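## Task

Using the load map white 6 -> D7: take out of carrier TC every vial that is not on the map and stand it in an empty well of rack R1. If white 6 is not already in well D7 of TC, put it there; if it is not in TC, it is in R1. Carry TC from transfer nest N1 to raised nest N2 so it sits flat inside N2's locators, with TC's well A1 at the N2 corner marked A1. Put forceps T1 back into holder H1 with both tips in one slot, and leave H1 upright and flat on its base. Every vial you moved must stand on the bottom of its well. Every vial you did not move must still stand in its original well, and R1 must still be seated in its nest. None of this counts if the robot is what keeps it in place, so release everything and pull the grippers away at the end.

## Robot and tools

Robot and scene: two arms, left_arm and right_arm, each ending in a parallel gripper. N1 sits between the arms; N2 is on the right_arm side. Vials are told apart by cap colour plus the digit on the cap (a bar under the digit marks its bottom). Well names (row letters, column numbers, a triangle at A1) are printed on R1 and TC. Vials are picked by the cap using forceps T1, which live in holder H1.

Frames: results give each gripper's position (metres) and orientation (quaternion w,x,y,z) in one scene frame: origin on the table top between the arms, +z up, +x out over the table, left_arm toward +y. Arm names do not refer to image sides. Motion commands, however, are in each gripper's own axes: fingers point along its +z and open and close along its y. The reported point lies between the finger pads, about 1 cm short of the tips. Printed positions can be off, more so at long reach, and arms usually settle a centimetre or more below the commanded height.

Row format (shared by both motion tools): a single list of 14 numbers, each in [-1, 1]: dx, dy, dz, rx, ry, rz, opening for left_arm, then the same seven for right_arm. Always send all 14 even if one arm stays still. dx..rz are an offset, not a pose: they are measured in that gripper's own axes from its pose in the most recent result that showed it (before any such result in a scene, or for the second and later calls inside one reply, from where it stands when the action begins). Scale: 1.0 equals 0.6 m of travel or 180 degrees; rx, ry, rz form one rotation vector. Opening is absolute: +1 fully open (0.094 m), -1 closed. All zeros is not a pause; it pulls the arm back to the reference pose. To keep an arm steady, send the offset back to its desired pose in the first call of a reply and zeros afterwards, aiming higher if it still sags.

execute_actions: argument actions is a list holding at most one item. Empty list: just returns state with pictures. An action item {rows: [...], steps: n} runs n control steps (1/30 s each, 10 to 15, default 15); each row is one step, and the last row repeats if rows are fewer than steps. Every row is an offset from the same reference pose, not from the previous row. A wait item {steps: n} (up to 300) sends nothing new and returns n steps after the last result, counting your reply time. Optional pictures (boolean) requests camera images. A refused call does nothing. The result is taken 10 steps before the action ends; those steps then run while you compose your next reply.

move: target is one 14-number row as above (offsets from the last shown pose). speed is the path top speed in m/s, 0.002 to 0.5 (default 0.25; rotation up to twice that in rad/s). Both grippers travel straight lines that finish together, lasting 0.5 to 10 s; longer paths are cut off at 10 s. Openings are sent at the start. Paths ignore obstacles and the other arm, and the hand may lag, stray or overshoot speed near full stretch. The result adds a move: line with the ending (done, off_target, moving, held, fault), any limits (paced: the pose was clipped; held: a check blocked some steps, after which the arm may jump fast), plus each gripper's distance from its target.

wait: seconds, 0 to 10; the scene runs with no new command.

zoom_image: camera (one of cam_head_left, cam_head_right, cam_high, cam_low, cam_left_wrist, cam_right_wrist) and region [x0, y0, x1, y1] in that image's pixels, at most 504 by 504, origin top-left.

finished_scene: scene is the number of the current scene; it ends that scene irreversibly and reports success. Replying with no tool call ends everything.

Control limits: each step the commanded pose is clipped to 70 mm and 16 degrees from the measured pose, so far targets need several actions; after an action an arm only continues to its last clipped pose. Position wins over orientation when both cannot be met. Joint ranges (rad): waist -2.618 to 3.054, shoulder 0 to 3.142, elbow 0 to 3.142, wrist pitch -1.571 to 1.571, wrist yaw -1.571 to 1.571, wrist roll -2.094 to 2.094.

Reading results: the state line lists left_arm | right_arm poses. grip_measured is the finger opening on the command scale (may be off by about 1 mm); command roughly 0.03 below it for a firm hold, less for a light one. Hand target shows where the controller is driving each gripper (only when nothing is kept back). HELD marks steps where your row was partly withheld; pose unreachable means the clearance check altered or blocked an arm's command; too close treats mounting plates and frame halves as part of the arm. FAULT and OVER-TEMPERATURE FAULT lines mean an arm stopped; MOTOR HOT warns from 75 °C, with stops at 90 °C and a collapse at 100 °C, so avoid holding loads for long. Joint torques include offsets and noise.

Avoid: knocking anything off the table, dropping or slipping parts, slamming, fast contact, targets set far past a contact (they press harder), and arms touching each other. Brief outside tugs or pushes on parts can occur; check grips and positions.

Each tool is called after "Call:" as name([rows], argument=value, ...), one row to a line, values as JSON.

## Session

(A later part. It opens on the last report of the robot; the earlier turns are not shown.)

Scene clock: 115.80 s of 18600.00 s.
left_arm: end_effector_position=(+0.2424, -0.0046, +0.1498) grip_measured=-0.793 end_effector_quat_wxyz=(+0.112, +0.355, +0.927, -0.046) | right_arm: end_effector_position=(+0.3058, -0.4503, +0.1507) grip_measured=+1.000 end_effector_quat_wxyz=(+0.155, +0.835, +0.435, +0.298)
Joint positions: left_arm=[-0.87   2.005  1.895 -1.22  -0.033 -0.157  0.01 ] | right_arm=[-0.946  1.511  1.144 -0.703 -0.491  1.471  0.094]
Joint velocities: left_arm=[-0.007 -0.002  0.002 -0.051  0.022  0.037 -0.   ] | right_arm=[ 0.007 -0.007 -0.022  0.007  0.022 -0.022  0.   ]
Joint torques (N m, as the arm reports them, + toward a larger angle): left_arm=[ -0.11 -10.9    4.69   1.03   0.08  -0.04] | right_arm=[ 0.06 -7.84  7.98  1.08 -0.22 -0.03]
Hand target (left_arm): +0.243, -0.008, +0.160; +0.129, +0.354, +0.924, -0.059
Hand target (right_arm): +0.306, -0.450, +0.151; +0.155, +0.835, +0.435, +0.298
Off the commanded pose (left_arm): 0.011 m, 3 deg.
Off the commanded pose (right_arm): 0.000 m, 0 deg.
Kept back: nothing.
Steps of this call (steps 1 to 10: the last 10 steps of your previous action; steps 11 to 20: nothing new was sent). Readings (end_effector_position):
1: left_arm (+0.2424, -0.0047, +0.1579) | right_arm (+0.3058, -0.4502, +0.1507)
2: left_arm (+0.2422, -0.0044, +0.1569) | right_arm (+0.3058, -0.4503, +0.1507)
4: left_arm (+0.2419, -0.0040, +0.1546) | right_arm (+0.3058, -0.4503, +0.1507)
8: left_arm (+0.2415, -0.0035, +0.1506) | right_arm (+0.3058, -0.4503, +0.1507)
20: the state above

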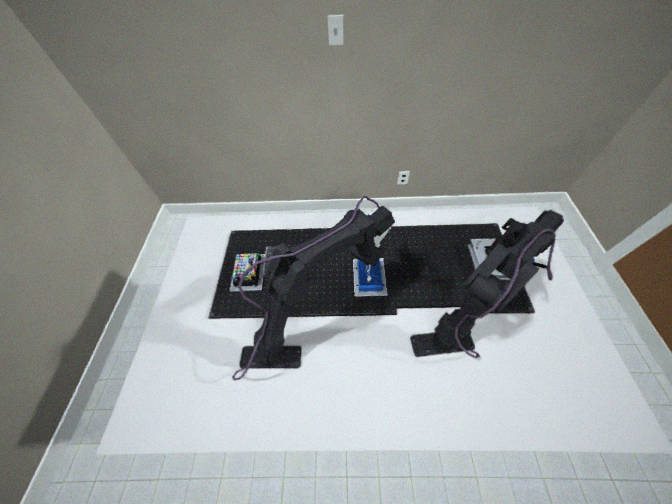

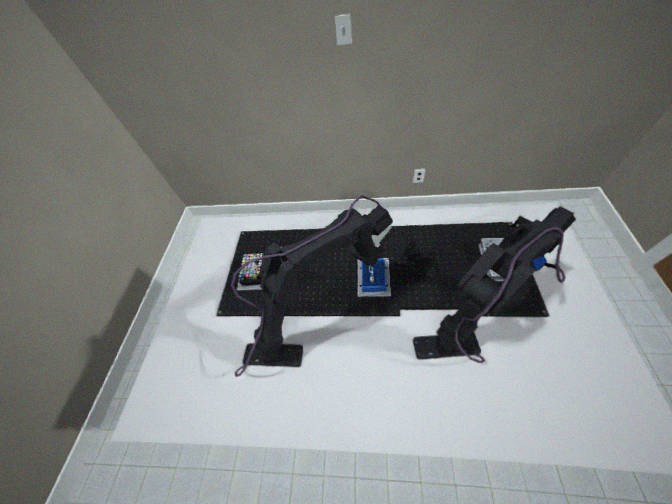

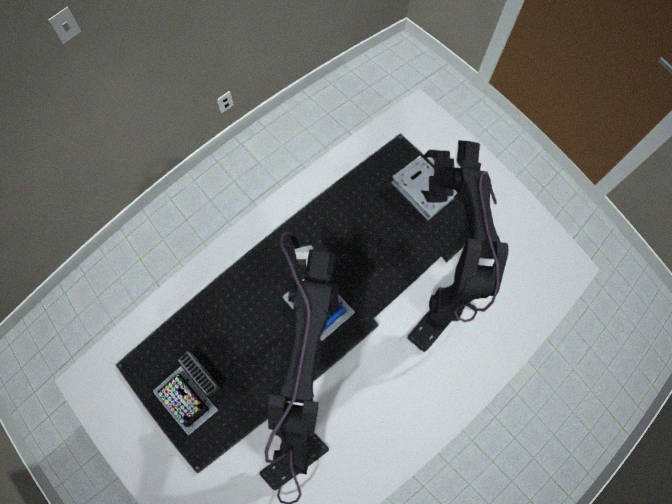

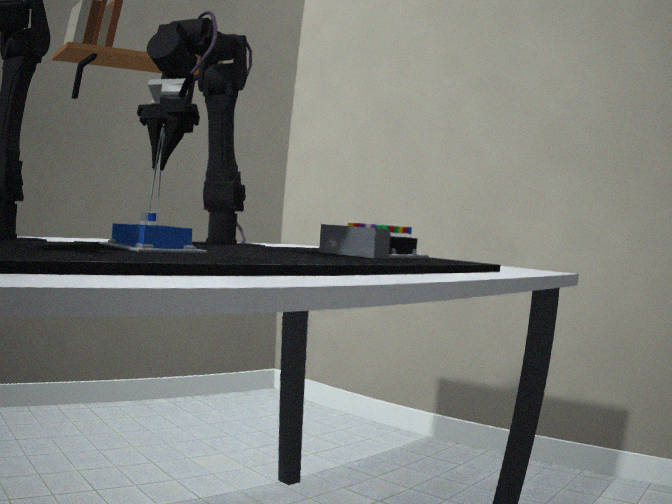

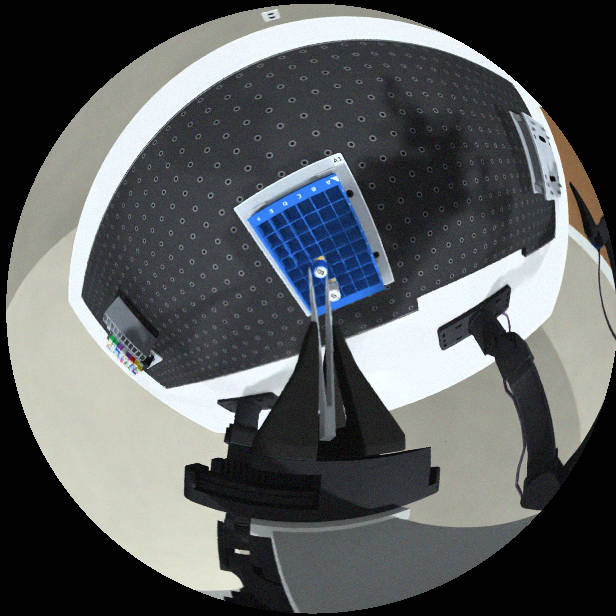

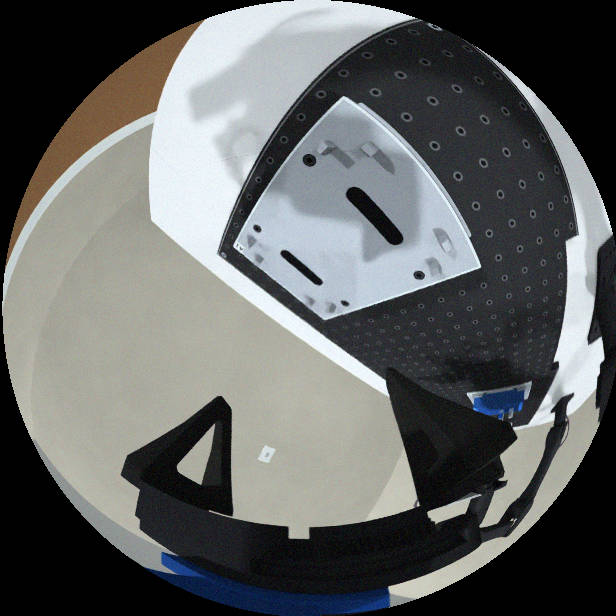

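Call:
execute_actions([
  {"rows": [[-0.0083,-0.0037,-0.0150,0.0042,-0.0134,-0.0004,-0.775,0,0,0,0,0,0,1],[-0.0091,-0.0038,-0.0150,0.0043,-0.0140,-0.0004,-0.775,0,0,0,0,0,0,1],[-0.0100,-0.0039,-0.0150,0.0044,-0.0147,-0.0005,-0.775,0,0,0,0,0,0,1],[-0.0108,-0.0040,-0.0150,0.0045,-0.0153,-0.0005,-0.775,0,0,0,0,0,0,1]], "steps": 12},
])

Call:
execute_actions([
  {"steps": 16},
], pictures=true)

Call:
zoom_image(camera="cam_left_wrist", region=[270, 220, 370, 320])

Scene clock: 116.87 s of 18600.00 s.
left_arm: end_effector_position=(+0.2425, -0.0048, +0.1498) grip_measured=-0.778 end_effector_quat_wxyz=(+0.113, +0.355, +0.927, -0.046) | right_arm: end_effector_position=(+0.3059, -0.4503, +0.1508) grip_measured=+1.000 end_effector_quat_wxyz=(+0.155, +0.835, +0.435, +0.298)
Joint positions: left_arm=[-0.87   2.005  1.895 -1.219 -0.033 -0.157  0.01 ] | right_arm=[-0.946  1.511  1.144 -0.703 -0.491  1.471  0.094]
Joint velocities: left_arm=[ 0.002  0.002 -0.032 -0.051  0.081  0.066  0.003] | right_arm=[-0.007 -0.012 -0.012  0.037 -0.037 -0.007  0.   ]
Joint torques (N m, as the arm reports them, + toward a larger angle): left_arm=[ -0.03 -10.98   4.7    1.04   0.06  -0.05] | right_arm=[ 0.04 -7.79  7.97  1.06 -0.22 -0.03]
Steps of this call (steps 1 to 30: nothing new was sent; steps 31 to 32: the first 2 steps of this action). Readings (end_effector_position):
31: left_arm (+0.2425, -0.0048, +0.1498) | right_arm (+0.3059, -0.4503, +0.1508)
32: the state above

Scene clock: 117.40 s of 18600.00 s.
left_arm: end_effector_position=(+0.2436, -0.0062, +0.1503) grip_measured=-0.777 end_effector_quat_wxyz=(+0.116, +0.355, +0.927, -0.048) | right_arm: end_effector_position=(+0.3060, -0.4505, +0.1508) grip_measured=+1.000 end_effector_quat_wxyz=(+0.156, +0.835, +0.435, +0.299)
Joint positions: left_arm=[-0.87   2.005  1.895 -1.212 -0.033 -0.157  0.01 ] | right_arm=[-0.946  1.511  1.144 -0.702 -0.491  1.471  0.094]
Joint velocities: left_arm=[ 0.012 -0.012 -0.002  0.066  0.051 -0.022 -0.001] | right_arm=[ 0.002 -0.002  0.012 -0.037 -0.051  0.022  0.   ]
Joint torques (N m, as the arm reports them, + toward a larger angle): left_arm=[ -0.06 -10.99   4.65   1.01   0.06  -0.03] | right_arm=[ 0.07 -7.81  7.99  1.09 -0.22 -0.03]
Hand target (left_arm): +0.244, -0.009, +0.160; +0.132, +0.354, +0.924, -0.061
Hand target (right_arm): +0.306, -0.450, +0.151; +0.155, +0.835, +0.435, +0.298
Off the commanded pose (left_arm): 0.010 m, 2 deg.
Off the commanded pose (right_arm): 0.000 m, 0 deg.
Kept back: nothing.
Steps of this call (steps 1 to 10: the last 10 steps of your previous action; steps 11 to 16: nothing new was sent). Readings (end_effector_position):
1: left_arm (+0.2426, -0.0050, +0.1499) | right_arm (+0.3059, -0.4503, +0.1508)
2: left_arm (+0.2428, -0.0052, +0.1499) | right_arm (+0.3059, -0.4504, +0.1508)
4: left_arm (+0.2431, -0.0056, +0.1501) | right_arm (+0.3059, -0.4504, +0.1508)
8: left_arm (+0.2435, -0.0060, +0.1502) | right_arm (+0.3060, -0.4505, +0.1508)
16: the state above

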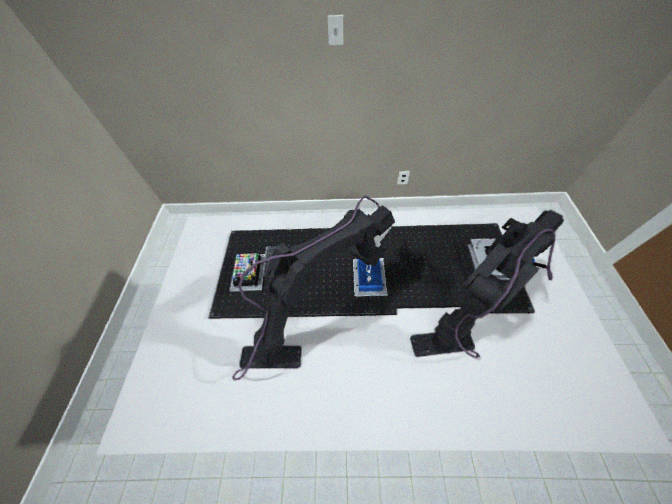

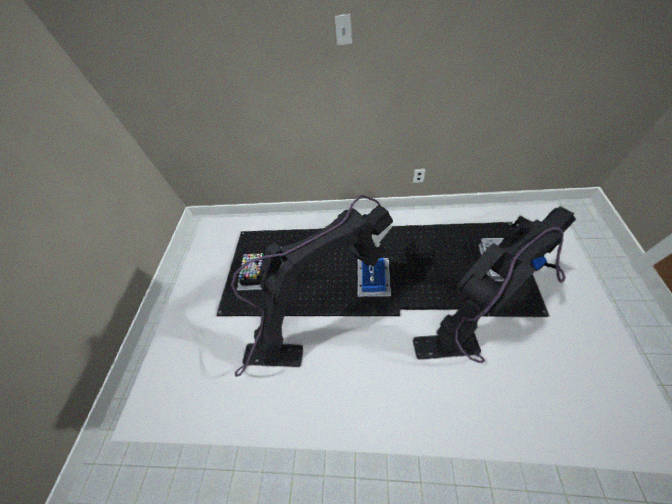

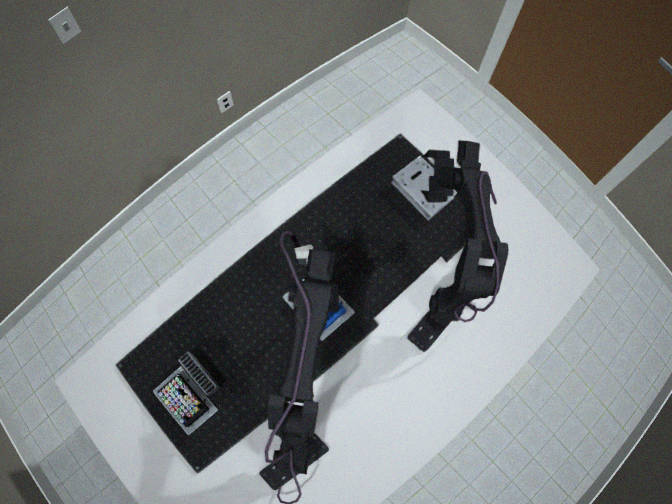

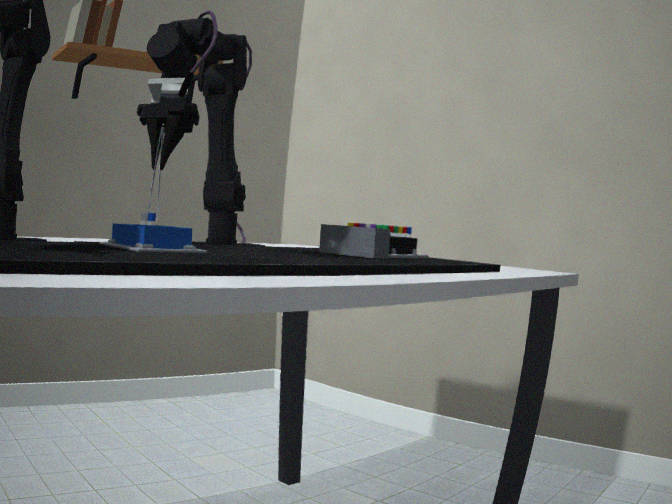

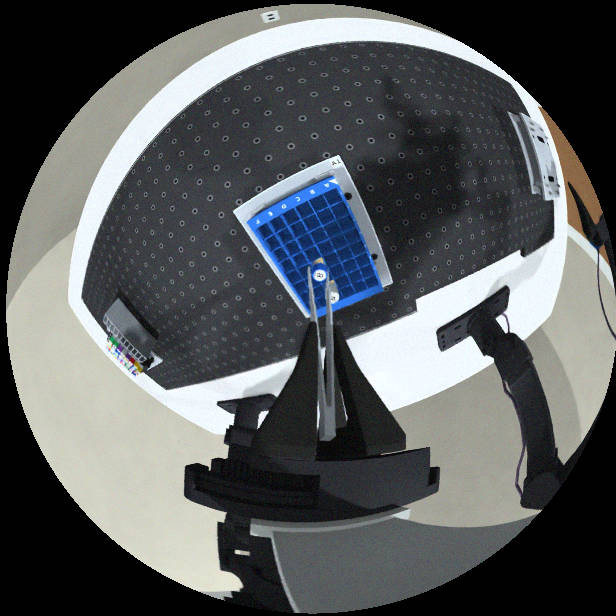

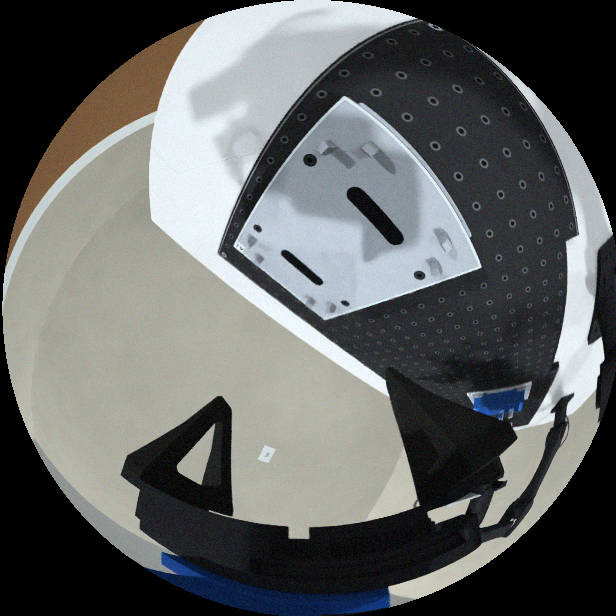

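Region (270, 220, 370, 320) of cam_left_wrist's 616x616 image, scaled by 5.040, with more detail than that image has.

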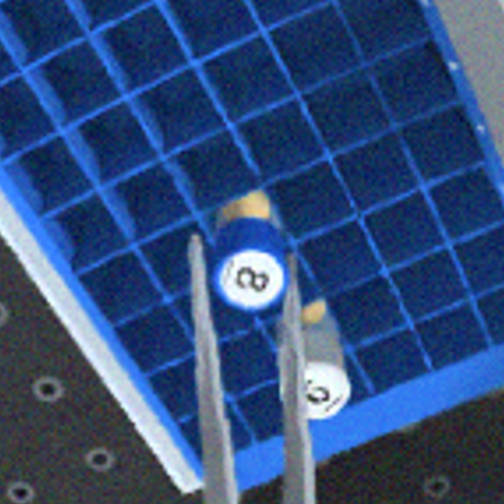

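Call:
execute_actions([
  {"rows": [[-0.0074,-0.0030,-0.0144,0.0034,-0.0110,-0.0003,-0.775,0,0,0,0,0,0,1],[-0.0072,-0.0024,-0.0138,0.0027,-0.0092,-0.0003,-0.775,0,0,0,0,0,0,1],[-0.0071,-0.0018,-0.0132,0.0020,-0.0074,-0.0002,-0.775,0,0,0,0,0,0,1],[-0.0069,-0.0012,-0.0126,0.0012,-0.0056,-0.0002,-0.775,0,0,0,0,0,0,1],[-0.0068,-0.0006,-0.0120,0.0005,-0.0038,-0.0001,-0.775,0,0,0,0,0,0,1]], "steps": 12},
])

Call:
execute_actions([
  {"steps": 20},
])

Scene clock: 119.20 s of 18600.00 s.
left_arm: end_effector_position=(+0.2437, -0.0063, +0.1503) grip_measured=-0.777 end_effector_quat_wxyz=(+0.116, +0.355, +0.926, -0.048) | right_arm: end_effector_position=(+0.3060, -0.4505, +0.1509) grip_measured=+1.000 end_effector_quat_wxyz=(+0.156, +0.835, +0.435, +0.299)
Joint positions: left_arm=[-0.87   2.005  1.895 -1.211 -0.033 -0.157  0.01 ] | right_arm=[-0.946  1.511  1.144 -0.702 -0.491  1.471  0.094]
Joint velocities: left_arm=[-0.027 -0.017 -0.017 -0.037  0.022 -0.022 -0.   ] | right_arm=[-0.022 -0.017 -0.012 -0.037 -0.022  0.037  0.   ]
Joint torques (N m, as the arm reports them, + toward a larger angle): left_arm=[ -0.02 -10.22   6.     0.88   0.04  -0.03] | right_arm=[ 0.1  -7.83  7.98  1.08 -0.22 -0.03]
Steps of this call (steps 1 to 52: nothing new was sent; steps 53 to 54: the first 2 steps of this action). Readings (end_effector_position):
53: left_arm (+0.2437, -0.0063, +0.1503) | right_arm (+0.3060, -0.4505, +0.1508)
54: the state above

Scene clock: 119.87 s of 18600.00 s.
left_arm: end_effector_position=(+0.2433, -0.0058, +0.1501) grip_measured=-0.777 end_effector_quat_wxyz=(+0.115, +0.355, +0.927, -0.048) | right_arm: end_effector_position=(+0.3061, -0.4506, +0.1510) grip_measured=+1.000 end_effector_quat_wxyz=(+0.156, +0.835, +0.435, +0.299)
Joint positions: left_arm=[-0.87   2.005  1.895 -1.214 -0.033 -0.157  0.01 ] | right_arm=[-0.946  1.511  1.144 -0.701 -0.491  1.471  0.094]
Joint velocities: left_arm=[ 0.002 -0.022  0.007  0.007 -0.007  0.007 -0.001] | right_arm=[ 0.012 -0.002  0.002 -0.007 -0.037  0.007  0.   ]
Joint torques (N m, as the arm reports them, + toward a larger angle): left_arm=[ 0.03 -8.88  7.93  0.68 -0.02 -0.01] | right_arm=[ 0.03 -7.87  7.97  1.08 -0.23 -0.03]
Hand target (left_arm): +0.245, -0.008, +0.158; +0.121, +0.354, +0.926, -0.051
Hand target (right_arm): +0.306, -0.450, +0.151; +0.156, +0.835, +0.435, +0.299
Off the commanded pose (left_arm): 0.009 m, 1 deg.
Off the commanded pose (right_arm): 0.000 m, 0 deg.
Kept back: nothing.
Steps of this call (steps 1 to 10: the last 10 steps of your previous action; steps 11 to 20: nothing new was sent). Readings (end_effector_position):
1: left_arm (+0.2437, -0.0063, +0.1503) | right_arm (+0.3060, -0.4505, +0.1509)
2: left_arm (+0.2437, -0.0063, +0.1503) | right_arm (+0.3061, -0.4506, +0.1509)
4: left_arm (+0.2436, -0.0061, +0.1502) | right_arm (+0.3061, -0.4506, +0.1509)
8: left_arm (+0.2434, -0.0059, +0.1502) | right_arm (+0.3061, -0.4506, +0.1510)
20: the state above

Call:
execute_actions(actions=[])

Scene clock: 122.00 s of 18600.00 s.
left_arm: end_effector_position=(+0.2433, -0.0058, +0.1501) grip_measured=-0.777 end_effector_quat_wxyz=(+0.115, +0.355, +0.927, -0.048) | right_arm: end_effector_position=(+0.3061, -0.4506, +0.1510) grip_measured=+1.000 end_effector_quat_wxyz=(+0.156, +0.835, +0.435, +0.299)
Joint positions: left_arm=[-0.87   2.005  1.895 -1.214 -0.033 -0.157  0.01 ] | right_arm=[-0.946  1.511  1.144 -0.701 -0.491  1.471  0.094]
Joint velocities: left_arm=[ 0.002 -0.012 -0.012 -0.051 -0.037 -0.007  0.   ] | right_arm=[-0.012 -0.012  0.002  0.007  0.022 -0.007  0.   ]
Joint torques (N m, as the arm reports them, + toward a larger angle): left_arm=[ 0.04 -8.84  7.95  0.67 -0.02 -0.01] | right_arm=[ 0.06 -7.79  7.93  1.09 -0.23 -0.02]
Hand target (left_arm): +0.245, -0.008, +0.158; +0.121, +0.354, +0.926, -0.051
Hand target (right_arm): +0.306, -0.450, +0.151; +0.156, +0.835, +0.435, +0.299
Off the commanded pose (left_arm): 0.009 m, 1 deg.
Off the commanded pose (right_arm): 0.000 m, 0 deg.
Kept back: nothing.
Steps of this call (steps 1 to 64: nothing new was sent). Readings (end_effector_position):
1: left_arm (+0.2433, -0.0058, +0.1501) | right_arm (+0.3061, -0.4506, +0.1510)
2: left_arm (+0.2433, -0.0058, +0.1501) | right_arm (+0.3061, -0.4506, +0.1510)
4: left_arm (+0.2433, -0.0058, +0.1501) | right_arm (+0.3061, -0.4506, +0.1510)
8: left_arm (+0.2433, -0.0058, +0.1501) | right_arm (+0.3061, -0.4506, +0.1510)
64: the state above

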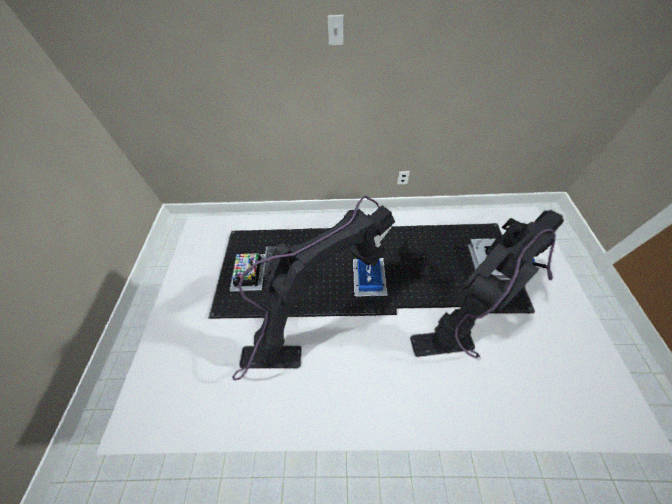

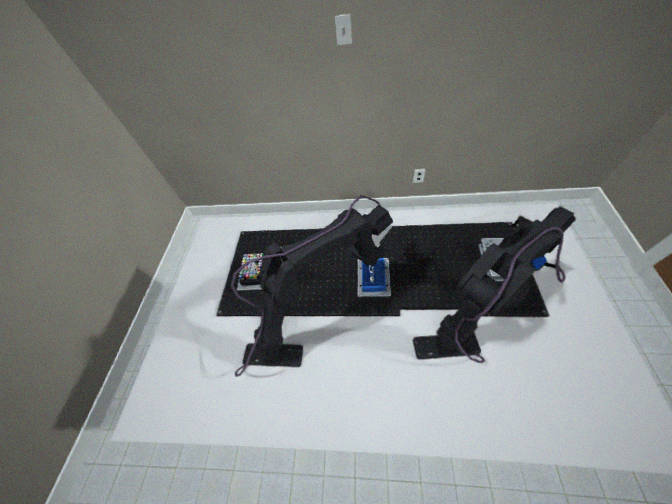

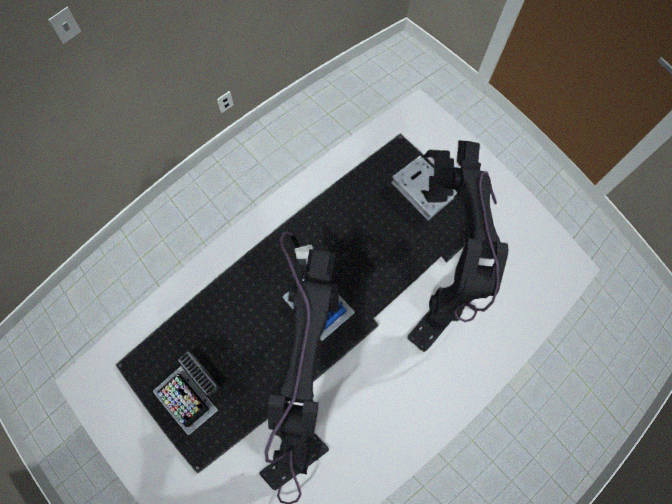

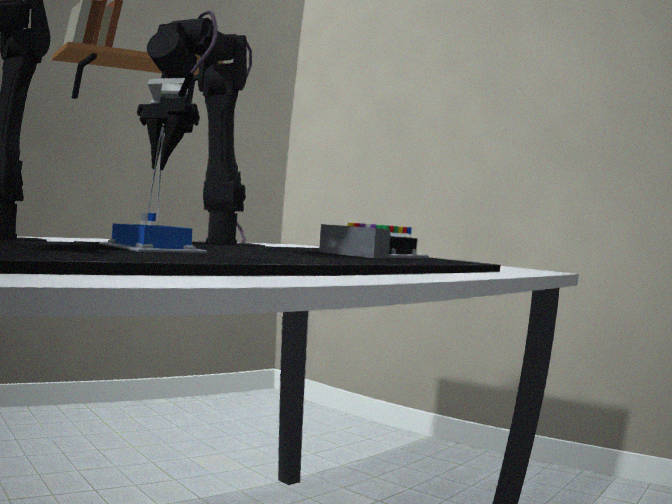

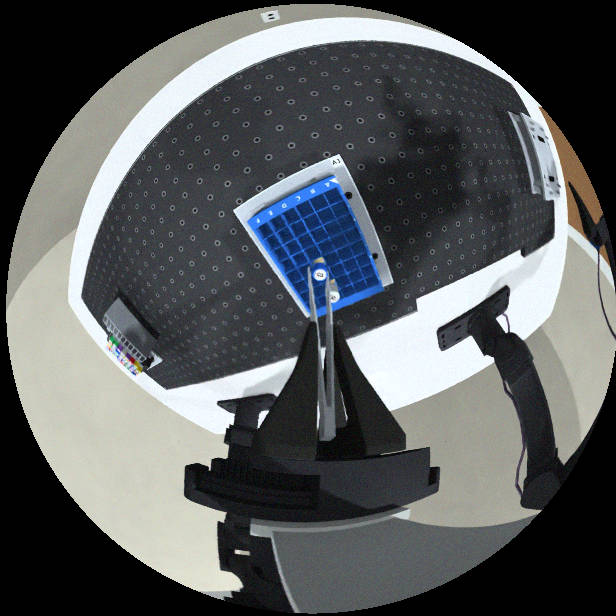

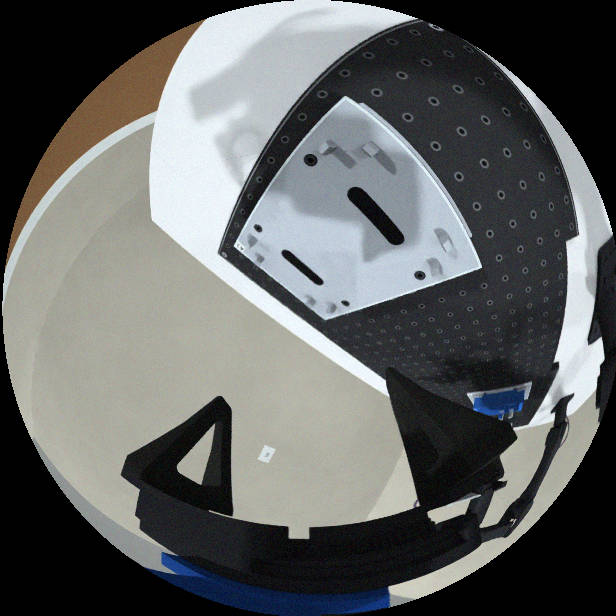

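Call:
execute_actions([
  {"rows": [[-0.0076,-0.0007,-0.0120,0.0006,-0.0044,-0.0001,-0.79,0,0,0,0,0,0,1],[-0.0076,-0.0007,-0.0120,0.0006,-0.0044,-0.0001,-0.80,0,0,0,0,0,0,1],[-0.0076,-0.0007,-0.0120,0.0006,-0.0044,-0.0001,-0.805,0,0,0,0,0,0,1],[-0.0076,-0.0007,-0.0120,0.0006,-0.0044,-0.0001,-0.81,0,0,0,0,0,0,1],[-0.0076,-0.0007,-0.0120,0.0006,-0.0044,-0.0001,-0.815,0,0,0,0,0,0,1],[-0.0076,-0.0007,-0.0120,0.0006,-0.0044,-0.0001,-0.82,0,0,0,0,0,0,1],[-0.0076,-0.0007,-0.0120,0.0006,-0.0044,-0.0001,-0.825,0,0,0,0,0,0,1],[-0.0076,-0.0007,-0.0120,0.0006,-0.0044,-0.0001,-0.83,0,0,0,0,0,0,1],[-0.0076,-0.0007,-0.0120,0.0006,-0.0044,-0.0001,-0.835,0,0,0,0,0,0,1],[-0.0076,-0.0007,-0.0120,0.0006,-0.0044,-0.0001,-0.84,0,0,0,0,0,0,1],[-0.0076,-0.0007,-0.0120,0.0006,-0.0044,-0.0001,-0.845,0,0,0,0,0,0,1],[-0.0076,-0.0007,-0.0120,0.0006,-0.0044,-0.0001,-0.85,0,0,0,0,0,0,1],[-0.0076,-0.0007,-0.0120,0.0006,-0.0044,-0.0001,-0.855,0,0,0,0,0,0,1],[-0.0076,-0.0007,-0.0120,0.0006,-0.0044,-0.0001,-0.86,0,0,0,0,0,0,1]], "steps": 15},
])

Call:
execute_actions([
  {"steps": 16},
], pictures=true)

Scene clock: 123.57 s of 18600.00 s.
left_arm: end_effector_position=(+0.2432, -0.0057, +0.1501) grip_measured=-0.810 end_effector_quat_wxyz=(+0.115, +0.355, +0.927, -0.048) | right_arm: end_effector_position=(+0.3062, -0.4507, +0.1511) grip_measured=+1.000 end_effector_quat_wxyz=(+0.157, +0.835, +0.435, +0.299)
Joint positions: left_arm=[-0.87   2.005  1.895 -1.214 -0.033 -0.157  0.009] | right_arm=[-0.946  1.511  1.144 -0.7   -0.491  1.471  0.094]
Joint velocities: left_arm=[ 0.012 -0.002  0.007  0.037 -0.007 -0.037 -0.003] | right_arm=[-0.002  0.012 -0.012  0.007 -0.022 -0.022  0.   ]
Joint torques (N m, as the arm reports them, + toward a larger angle): left_arm=[ 0.08 -8.88  7.96  0.68  0.    0.  ] | right_arm=[ 0.04 -7.85  7.96  1.09 -0.22 -0.03]
Steps of this call (steps 1 to 42: nothing new was sent; steps 43 to 47: the first 5 steps of this action). Readings (end_effector_position):
43: left_arm (+0.2433, -0.0058, +0.1501) | right_arm (+0.3061, -0.4506, +0.1510)
44: left_arm (+0.2433, -0.0058, +0.1501) | right_arm (+0.3062, -0.4507, +0.1510)
46: left_arm (+0.2432, -0.0057, +0.1501) | right_arm (+0.3062, -0.4507, +0.1511)
47: the state above

Scene clock: 124.10 s of 18600.00 s.
left_arm: end_effector_position=(+0.2432, -0.0056, +0.1501) grip_measured=-0.850 end_effector_quat_wxyz=(+0.115, +0.355, +0.927, -0.047) | right_arm: end_effector_position=(+0.3063, -0.4508, +0.1511) grip_measured=+1.000 end_effector_quat_wxyz=(+0.157, +0.835, +0.435, +0.299)
Joint positions: left_arm=[-0.87   2.005  1.895 -1.215 -0.033 -0.157  0.007] | right_arm=[-0.946  1.511  1.144 -0.7   -0.491  1.471  0.094]
Joint velocities: left_arm=[-0.002  0.017  0.007 -0.051  0.037  0.168  0.   ] | right_arm=[-0.002 -0.007 -0.007 -0.007 -0.051 -0.022  0.   ]
Joint torques (N m, as the arm reports them, + toward a larger angle): left_arm=[ 0.05 -8.82  7.97  0.66 -0.01  0.  ] | right_arm=[ 0.   -7.82  7.96  1.09 -0.23 -0.03]
Hand target (left_arm): +0.245, -0.008, +0.158; +0.121, +0.354, +0.926, -0.051
Hand target (right_arm): +0.306, -0.451, +0.151; +0.156, +0.835, +0.435, +0.299
Off the commanded pose (left_arm): 0.009 m, 1 deg.
Off the commanded pose (right_arm): 0.000 m, 0 deg.
Kept back: nothing.
Steps of this call (steps 1 to 10: the last 10 steps of your previous action; steps 11 to 16: nothing new was sent). Readings (end_effector_position):
1: left_arm (+0.2432, -0.0057, +0.1501) | right_arm (+0.3062, -0.4507, +0.1511)
2: left_arm (+0.2432, -0.0057, +0.1501) | right_arm (+0.3062, -0.4507, +0.1511)
4: left_arm (+0.2432, -0.0057, +0.1501) | right_arm (+0.3062, -0.4507, +0.1511)
8: left_arm (+0.2432, -0.0057, +0.1501) | right_arm (+0.3063, -0.4508, +0.1511)
16: the state above

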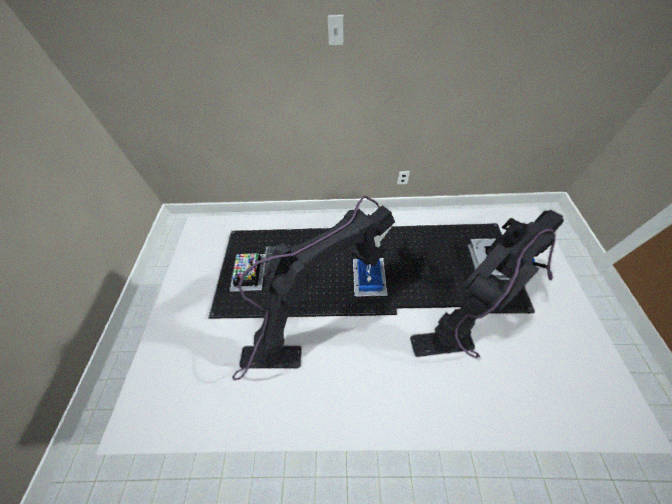

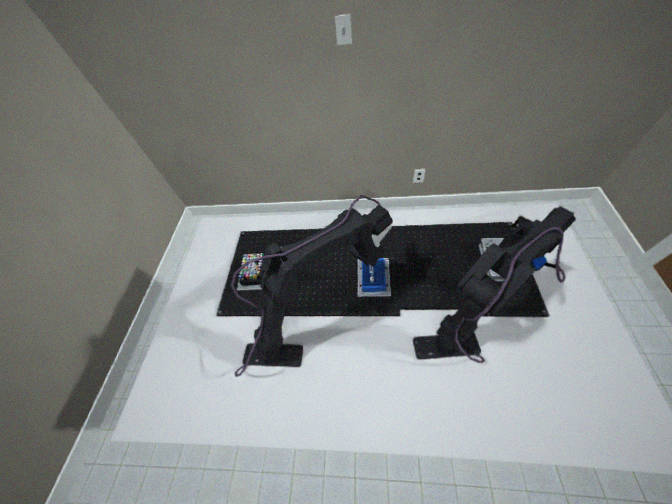

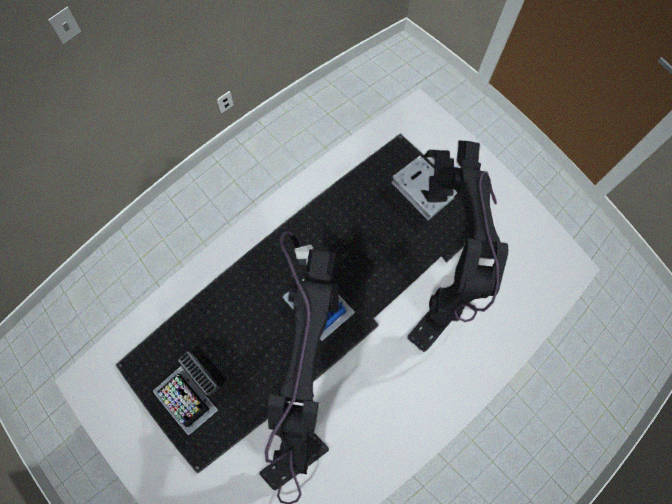

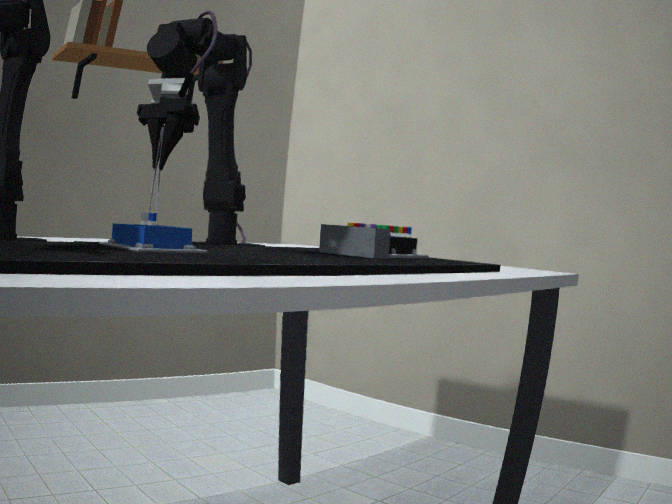

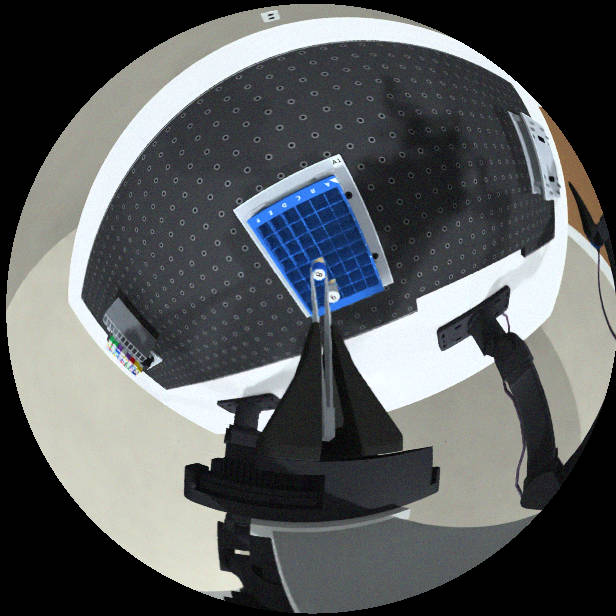

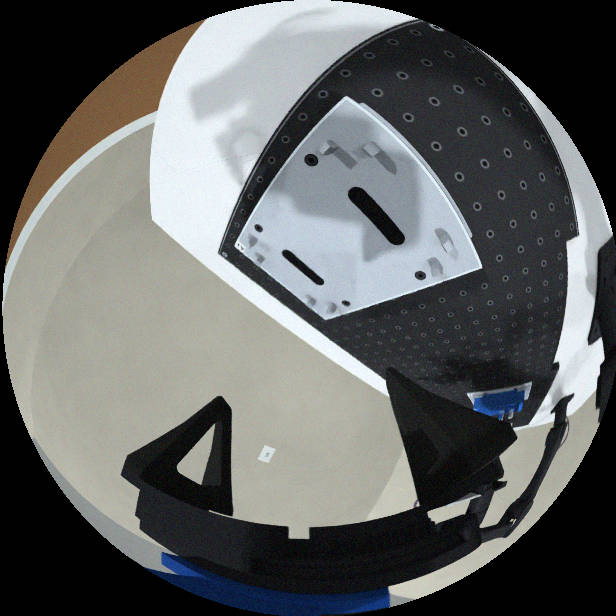

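Call:
execute_actions([
  {"rows": [[-0.0078,-0.0007,-0.0128,0.0006,-0.0044,-0.0001,-0.86,0,0,0,0,0,0,1],[-0.0082,-0.0007,-0.0144,0.0006,-0.0044,-0.0001,-0.86,0,0,0,0,0,0,1],[-0.0088,-0.0007,-0.0168,0.0006,-0.0044,-0.0001,-0.86,0,0,0,0,0,0,1],[-0.0095,-0.0007,-0.0193,0.0006,-0.0044,-0.0001,-0.86,0,0,0,0,0,0,1],[-0.0101,-0.0008,-0.0217,0.0006,-0.0044,-0.0001,-0.86,0,0,0,0,0,0,1],[-0.0107,-0.0008,-0.0241,0.0006,-0.0044,-0.0001,-0.86,0,0,0,0,0,0,1],[-0.0113,-0.0008,-0.0265,0.0006,-0.0044,-0.0001,-0.86,0,0,0,0,0,0,1],[-0.0119,-0.0008,-0.0290,0.0006,-0.0044,-0.0001,-0.86,0,0,0,0,0,0,1],[-0.0125,-0.0008,-0.0314,0.0006,-0.0044,-0.0001,-0.86,0,0,0,0,0,0,1],[-0.0132,-0.0009,-0.0338,0.0006,-0.0044,-0.0001,-0.86,0,0,0,0,0,0,1],[-0.0138,-0.0009,-0.0362,0.0006,-0.0044,-0.0001,-0.86,0,0,0,0,0,0,1],[-0.0144,-0.0009,-0.0386,0.0006,-0.0044,-0.0001,-0.86,0,0,0,0,0,0,1],[-0.0150,-0.0009,-0.0411,0.0006,-0.0044,-0.0001,-0.86,0,0,0,0,0,0,1],[-0.0156,-0.0009,-0.0435,0.0006,-0.0044,-0.0001,-0.86,0,0,0,0,0,0,1],[-0.0163,-0.0009,-0.0459,0.0006,-0.0044,-0.0001,-0.86,0,0,0,0,0,0,1]], "steps": 15},
])

Call:
execute_actions([
  {"steps": 18},
])

Scene clock: 125.50 s of 18600.00 s.
left_arm: end_effector_position=(+0.2431, -0.0055, +0.1527) grip_measured=-0.850 end_effector_quat_wxyz=(+0.114, +0.355, +0.927, -0.047) | right_arm: end_effector_position=(+0.3064, -0.4509, +0.1512) grip_measured=+1.000 end_effector_quat_wxyz=(+0.157, +0.834, +0.435, +0.299)
Joint positions: left_arm=[-0.87   2.006  1.907 -1.226 -0.033 -0.157  0.007] | right_arm=[-0.946  1.511  1.144 -0.699 -0.491  1.471  0.094]
Joint velocities: left_arm=[-0.002  0.022  0.193 -0.095 -0.037 -0.007  0.   ] | right_arm=[ 0.002  0.002 -0.007 -0.037  0.037 -0.007  0.   ]
Joint torques (N m, as the arm reports them, + toward a larger angle): left_arm=[ 0.09 -8.81  8.18  0.71  0.   -0.01] | right_arm=[ 0.04 -7.85  7.99  1.08 -0.2  -0.03]
Steps of this call (steps 1 to 37: nothing new was sent; steps 38 to 42: the first 5 steps of this action). Readings (end_effector_position):
38: left_arm (+0.2432, -0.0056, +0.1501) | right_arm (+0.3063, -0.4508, +0.1511)
39: left_arm (+0.2431, -0.0055, +0.1500) | right_arm (+0.3063, -0.4509, +0.1511)
41: left_arm (+0.2429, -0.0053, +0.1513) | right_arm (+0.3063, -0.4509, +0.1511)
42: the state above

Scene clock: 126.10 s of 18600.00 s.
left_arm: end_effector_position=(+0.2431, -0.0055, +0.1735) grip_measured=-0.850 end_effector_quat_wxyz=(+0.117, +0.355, +0.926, -0.049) | right_arm: end_effector_position=(+0.3064, -0.4510, +0.1512) grip_measured=+1.000 end_effector_quat_wxyz=(+0.157, +0.834, +0.435, +0.299)
Joint positions: left_arm=[-0.87   2.016  2.005 -1.307 -0.033 -0.157  0.007] | right_arm=[-0.946  1.511  1.144 -0.699 -0.491  1.471  0.094]
Joint velocities: left_arm=[-0.017  0.017 -0.007 -0.022 -0.022  0.022 -0.001] | right_arm=[-0.017  0.002  0.007 -0.022  0.022  0.051  0.   ]
Joint torques (N m, as the arm reports them, + toward a larger angle): left_arm=[ 0.13 -8.42  7.89  0.71  0.01  0.  ] | right_arm=[ 0.05 -7.79  7.99  1.09 -0.22 -0.03]
Hand target (left_arm): +0.245, -0.007, +0.179; +0.122, +0.354, +0.926, -0.051
Hand target (right_arm): +0.306, -0.451, +0.151; +0.157, +0.835, +0.435, +0.299
Off the commanded pose (left_arm): 0.006 m, 0 deg.
Off the commanded pose (right_arm): 0.000 m, 0 deg.
Kept back: nothing.
Steps of this call (steps 1 to 10: the last 10 steps of your previous action; steps 11 to 18: nothing new was sent). Readings (end_effector_position):
1: left_arm (+0.2435, -0.0060, +0.1544) | right_arm (+0.3064, -0.4509, +0.1512)
2: left_arm (+0.2437, -0.0063, +0.1564) | right_arm (+0.3064, -0.4509, +0.1512)
4: left_arm (+0.2439, -0.0066, +0.1605) | right_arm (+0.3064, -0.4509, +0.1512)
8: left_arm (+0.2440, -0.0067, +0.1678) | right_arm (+0.3064, -0.4510, +0.1512)
18: the state above

Call:
execute_actions([
  {"rows": [[-0.0072,-0.0007,-0.0105,0.0004,-0.0030,0,-0.86,0,0,0,0,0,0,1],[-0.0080,-0.0007,-0.0138,0.0004,-0.0030,0,-0.86,0,0,0,0,0,0,1],[-0.0091,-0.0008,-0.0178,0.0004,-0.0030,0,-0.86,0,0,0,0,0,0,1],[-0.0101,-0.0008,-0.0218,0.0004,-0.0030,0,-0.86,0,0,0,0,0,0,1],[-0.0111,-0.0008,-0.0259,0.0004,-0.0030,0,-0.86,0,0,0,0,0,0,1],[-0.0122,-0.0009,-0.0299,0.0004,-0.0030,0,-0.86,0,0,0,0,0,0,1],[-0.0132,-0.0009,-0.0339,0.0004,-0.0030,0,-0.86,0,0,0,0,0,0,1],[-0.0142,-0.0009,-0.0380,0.0004,-0.0030,0,-0.86,0,0,0,0,0,0,1],[-0.0153,-0.0009,-0.0420,0.0004,-0.0030,0,-0.86,0,0,0,0,0,0,1],[-0.0163,-0.0010,-0.0461,0.0004,-0.0030,0,-0.86,0,0,0,0,0,0,1],[-0.0173,-0.0010,-0.0501,0.0004,-0.0030,0,-0.86,0,0,0,0,0,0,1],[-0.0183,-0.0010,-0.0541,0.0004,-0.0030,0,-0.86,0,0,0,0,0,0,1],[-0.0194,-0.0011,-0.0582,0.0004,-0.0030,0,-0.86,0,0,0,0,0,0,1],[-0.0200,-0.0011,-0.0606,0.0004,-0.0030,0,-0.86,0,0,0,0,0,0,1],[-0.0204,-0.0011,-0.0622,0.0004,-0.0030,0,-0.86,0,0,0,0,0,0,1]], "steps": 15},
])

Call:
execute_actions([
  {"steps": 18},
], pictures=true)

Scene clock: 128.00 s of 18600.00 s.
left_arm: end_effector_position=(+0.2439, -0.0065, +0.1778) grip_measured=-0.850 end_effector_quat_wxyz=(+0.117, +0.355, +0.926, -0.049) | right_arm: end_effector_position=(+0.3065, -0.4511, +0.1513) grip_measured=+1.000 end_effector_quat_wxyz=(+0.158, +0.834, +0.435, +0.299)
Joint positions: left_arm=[-0.87   2.028  2.04  -1.331 -0.033 -0.157  0.007] | right_arm=[-0.946  1.511  1.144 -0.698 -0.491  1.471  0.094]
Joint velocities: left_arm=[-0.007  0.095  0.364 -0.198 -0.022  0.007  0.001] | right_arm=[ 0.007 -0.022 -0.002  0.037 -0.037 -0.066  0.   ]
Joint torques (N m, as the arm reports them, + toward a larger angle): left_arm=[ 0.09 -9.04  7.92  0.76 -0.01  0.  ] | right_arm=[ 0.07 -7.81  7.98  1.07 -0.22 -0.02]
Steps of this call (steps 1 to 52: nothing new was sent; steps 53 to 57: the first 5 steps of this action). Readings (end_effector_position):
53: left_arm (+0.2430, -0.0054, +0.1735) | right_arm (+0.3064, -0.4510, +0.1512)
54: left_arm (+0.2428, -0.0052, +0.1738) | right_arm (+0.3064, -0.4510, +0.1512)
56: left_arm (+0.2434, -0.0059, +0.1759) | right_arm (+0.3065, -0.4510, +0.1513)
57: the state above

Scene clock: 128.60 s of 18600.00 s.
left_arm: end_effector_position=(+0.2450, -0.0079, +0.2094) grip_measured=-0.850 end_effector_quat_wxyz=(+0.125, +0.354, +0.925, -0.053) | right_arm: end_effector_position=(+0.3065, -0.4511, +0.1513) grip_measured=+1.000 end_effector_quat_wxyz=(+0.158, +0.834, +0.435, +0.299)
Joint positions: left_arm=[-0.87   2.069  2.229 -1.461 -0.033 -0.157  0.007] | right_arm=[-0.946  1.511  1.144 -0.698 -0.491  1.471  0.094]
Joint velocities: left_arm=[ 0.007  0.032 -0.002 -0.022  0.022 -0.007 -0.   ] | right_arm=[-0.017  0.017 -0.012  0.037  0.066  0.022  0.   ]
Joint torques (N m, as the arm reports them, + toward a larger angle): left_arm=[ 0.13 -8.57  7.4   0.72 -0.01  0.01] | right_arm=[ 0.05 -7.85  7.99  1.09 -0.22 -0.03]
Hand target (left_arm): +0.245, -0.007, +0.212; +0.123, +0.354, +0.925, -0.052
Hand target (right_arm): +0.306, -0.451, +0.151; +0.157, +0.834, +0.435, +0.299
Off the commanded pose (left_arm): 0.003 m, 0 deg.
Off the commanded pose (right_arm): 0.000 m, 0 deg.
Kept back: nothing.
Steps of this call (steps 1 to 10: the last 10 steps of your previous action; steps 11 to 18: nothing new was sent). Readings (end_effector_position):
1: left_arm (+0.2443, -0.0070, +0.1798) | right_arm (+0.3065, -0.4511, +0.1513)
2: left_arm (+0.2448, -0.0077, +0.1826) | right_arm (+0.3065, -0.4511, +0.1513)
4: left_arm (+0.2460, -0.0091, +0.1887) | right_arm (+0.3065, -0.4511, +0.1513)
8: left_arm (+0.2477, -0.0112, +0.2021) | right_arm (+0.3065, -0.4511, +0.1513)
18: the state above

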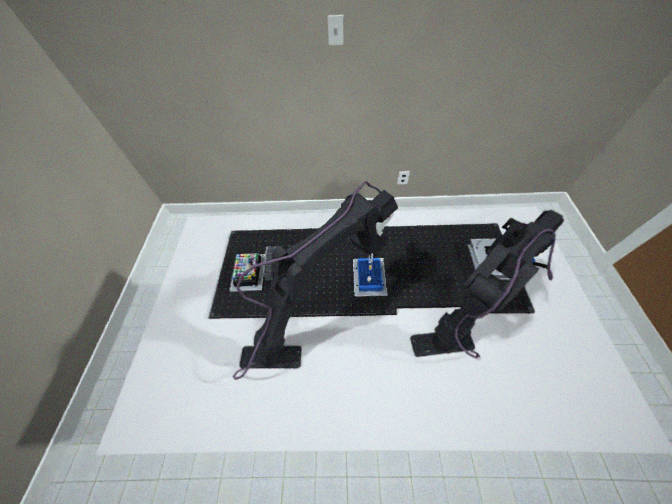

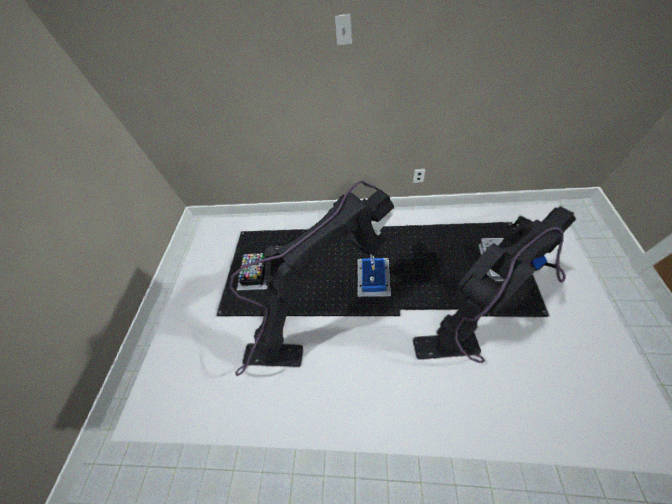

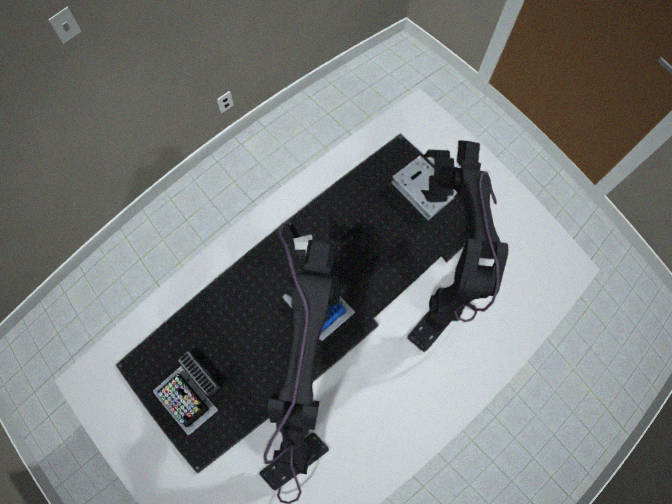

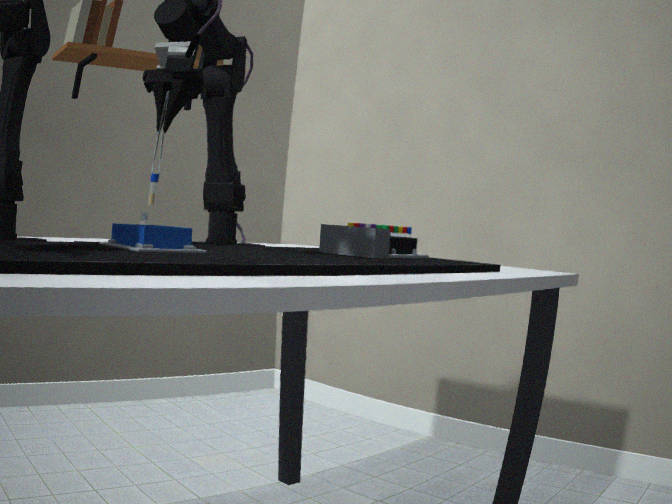

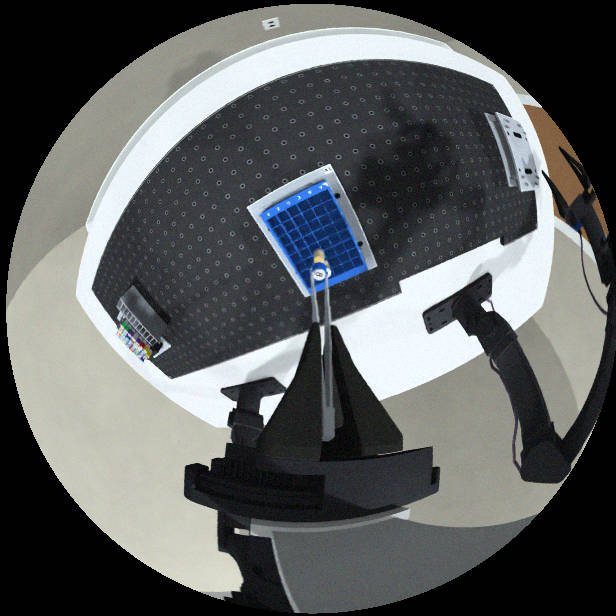

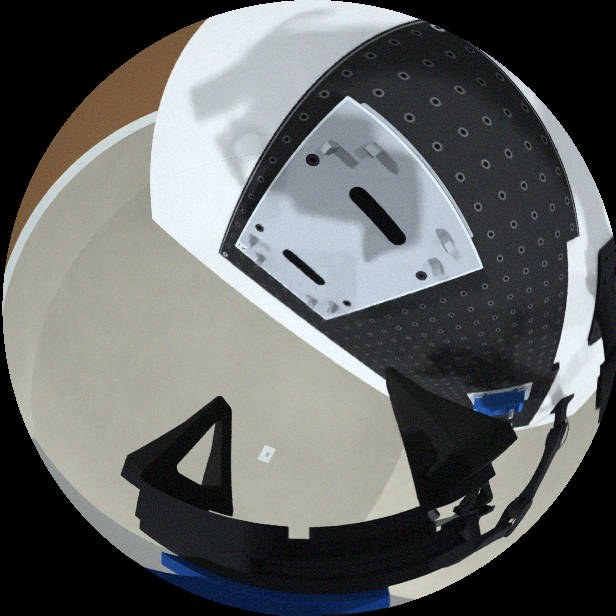

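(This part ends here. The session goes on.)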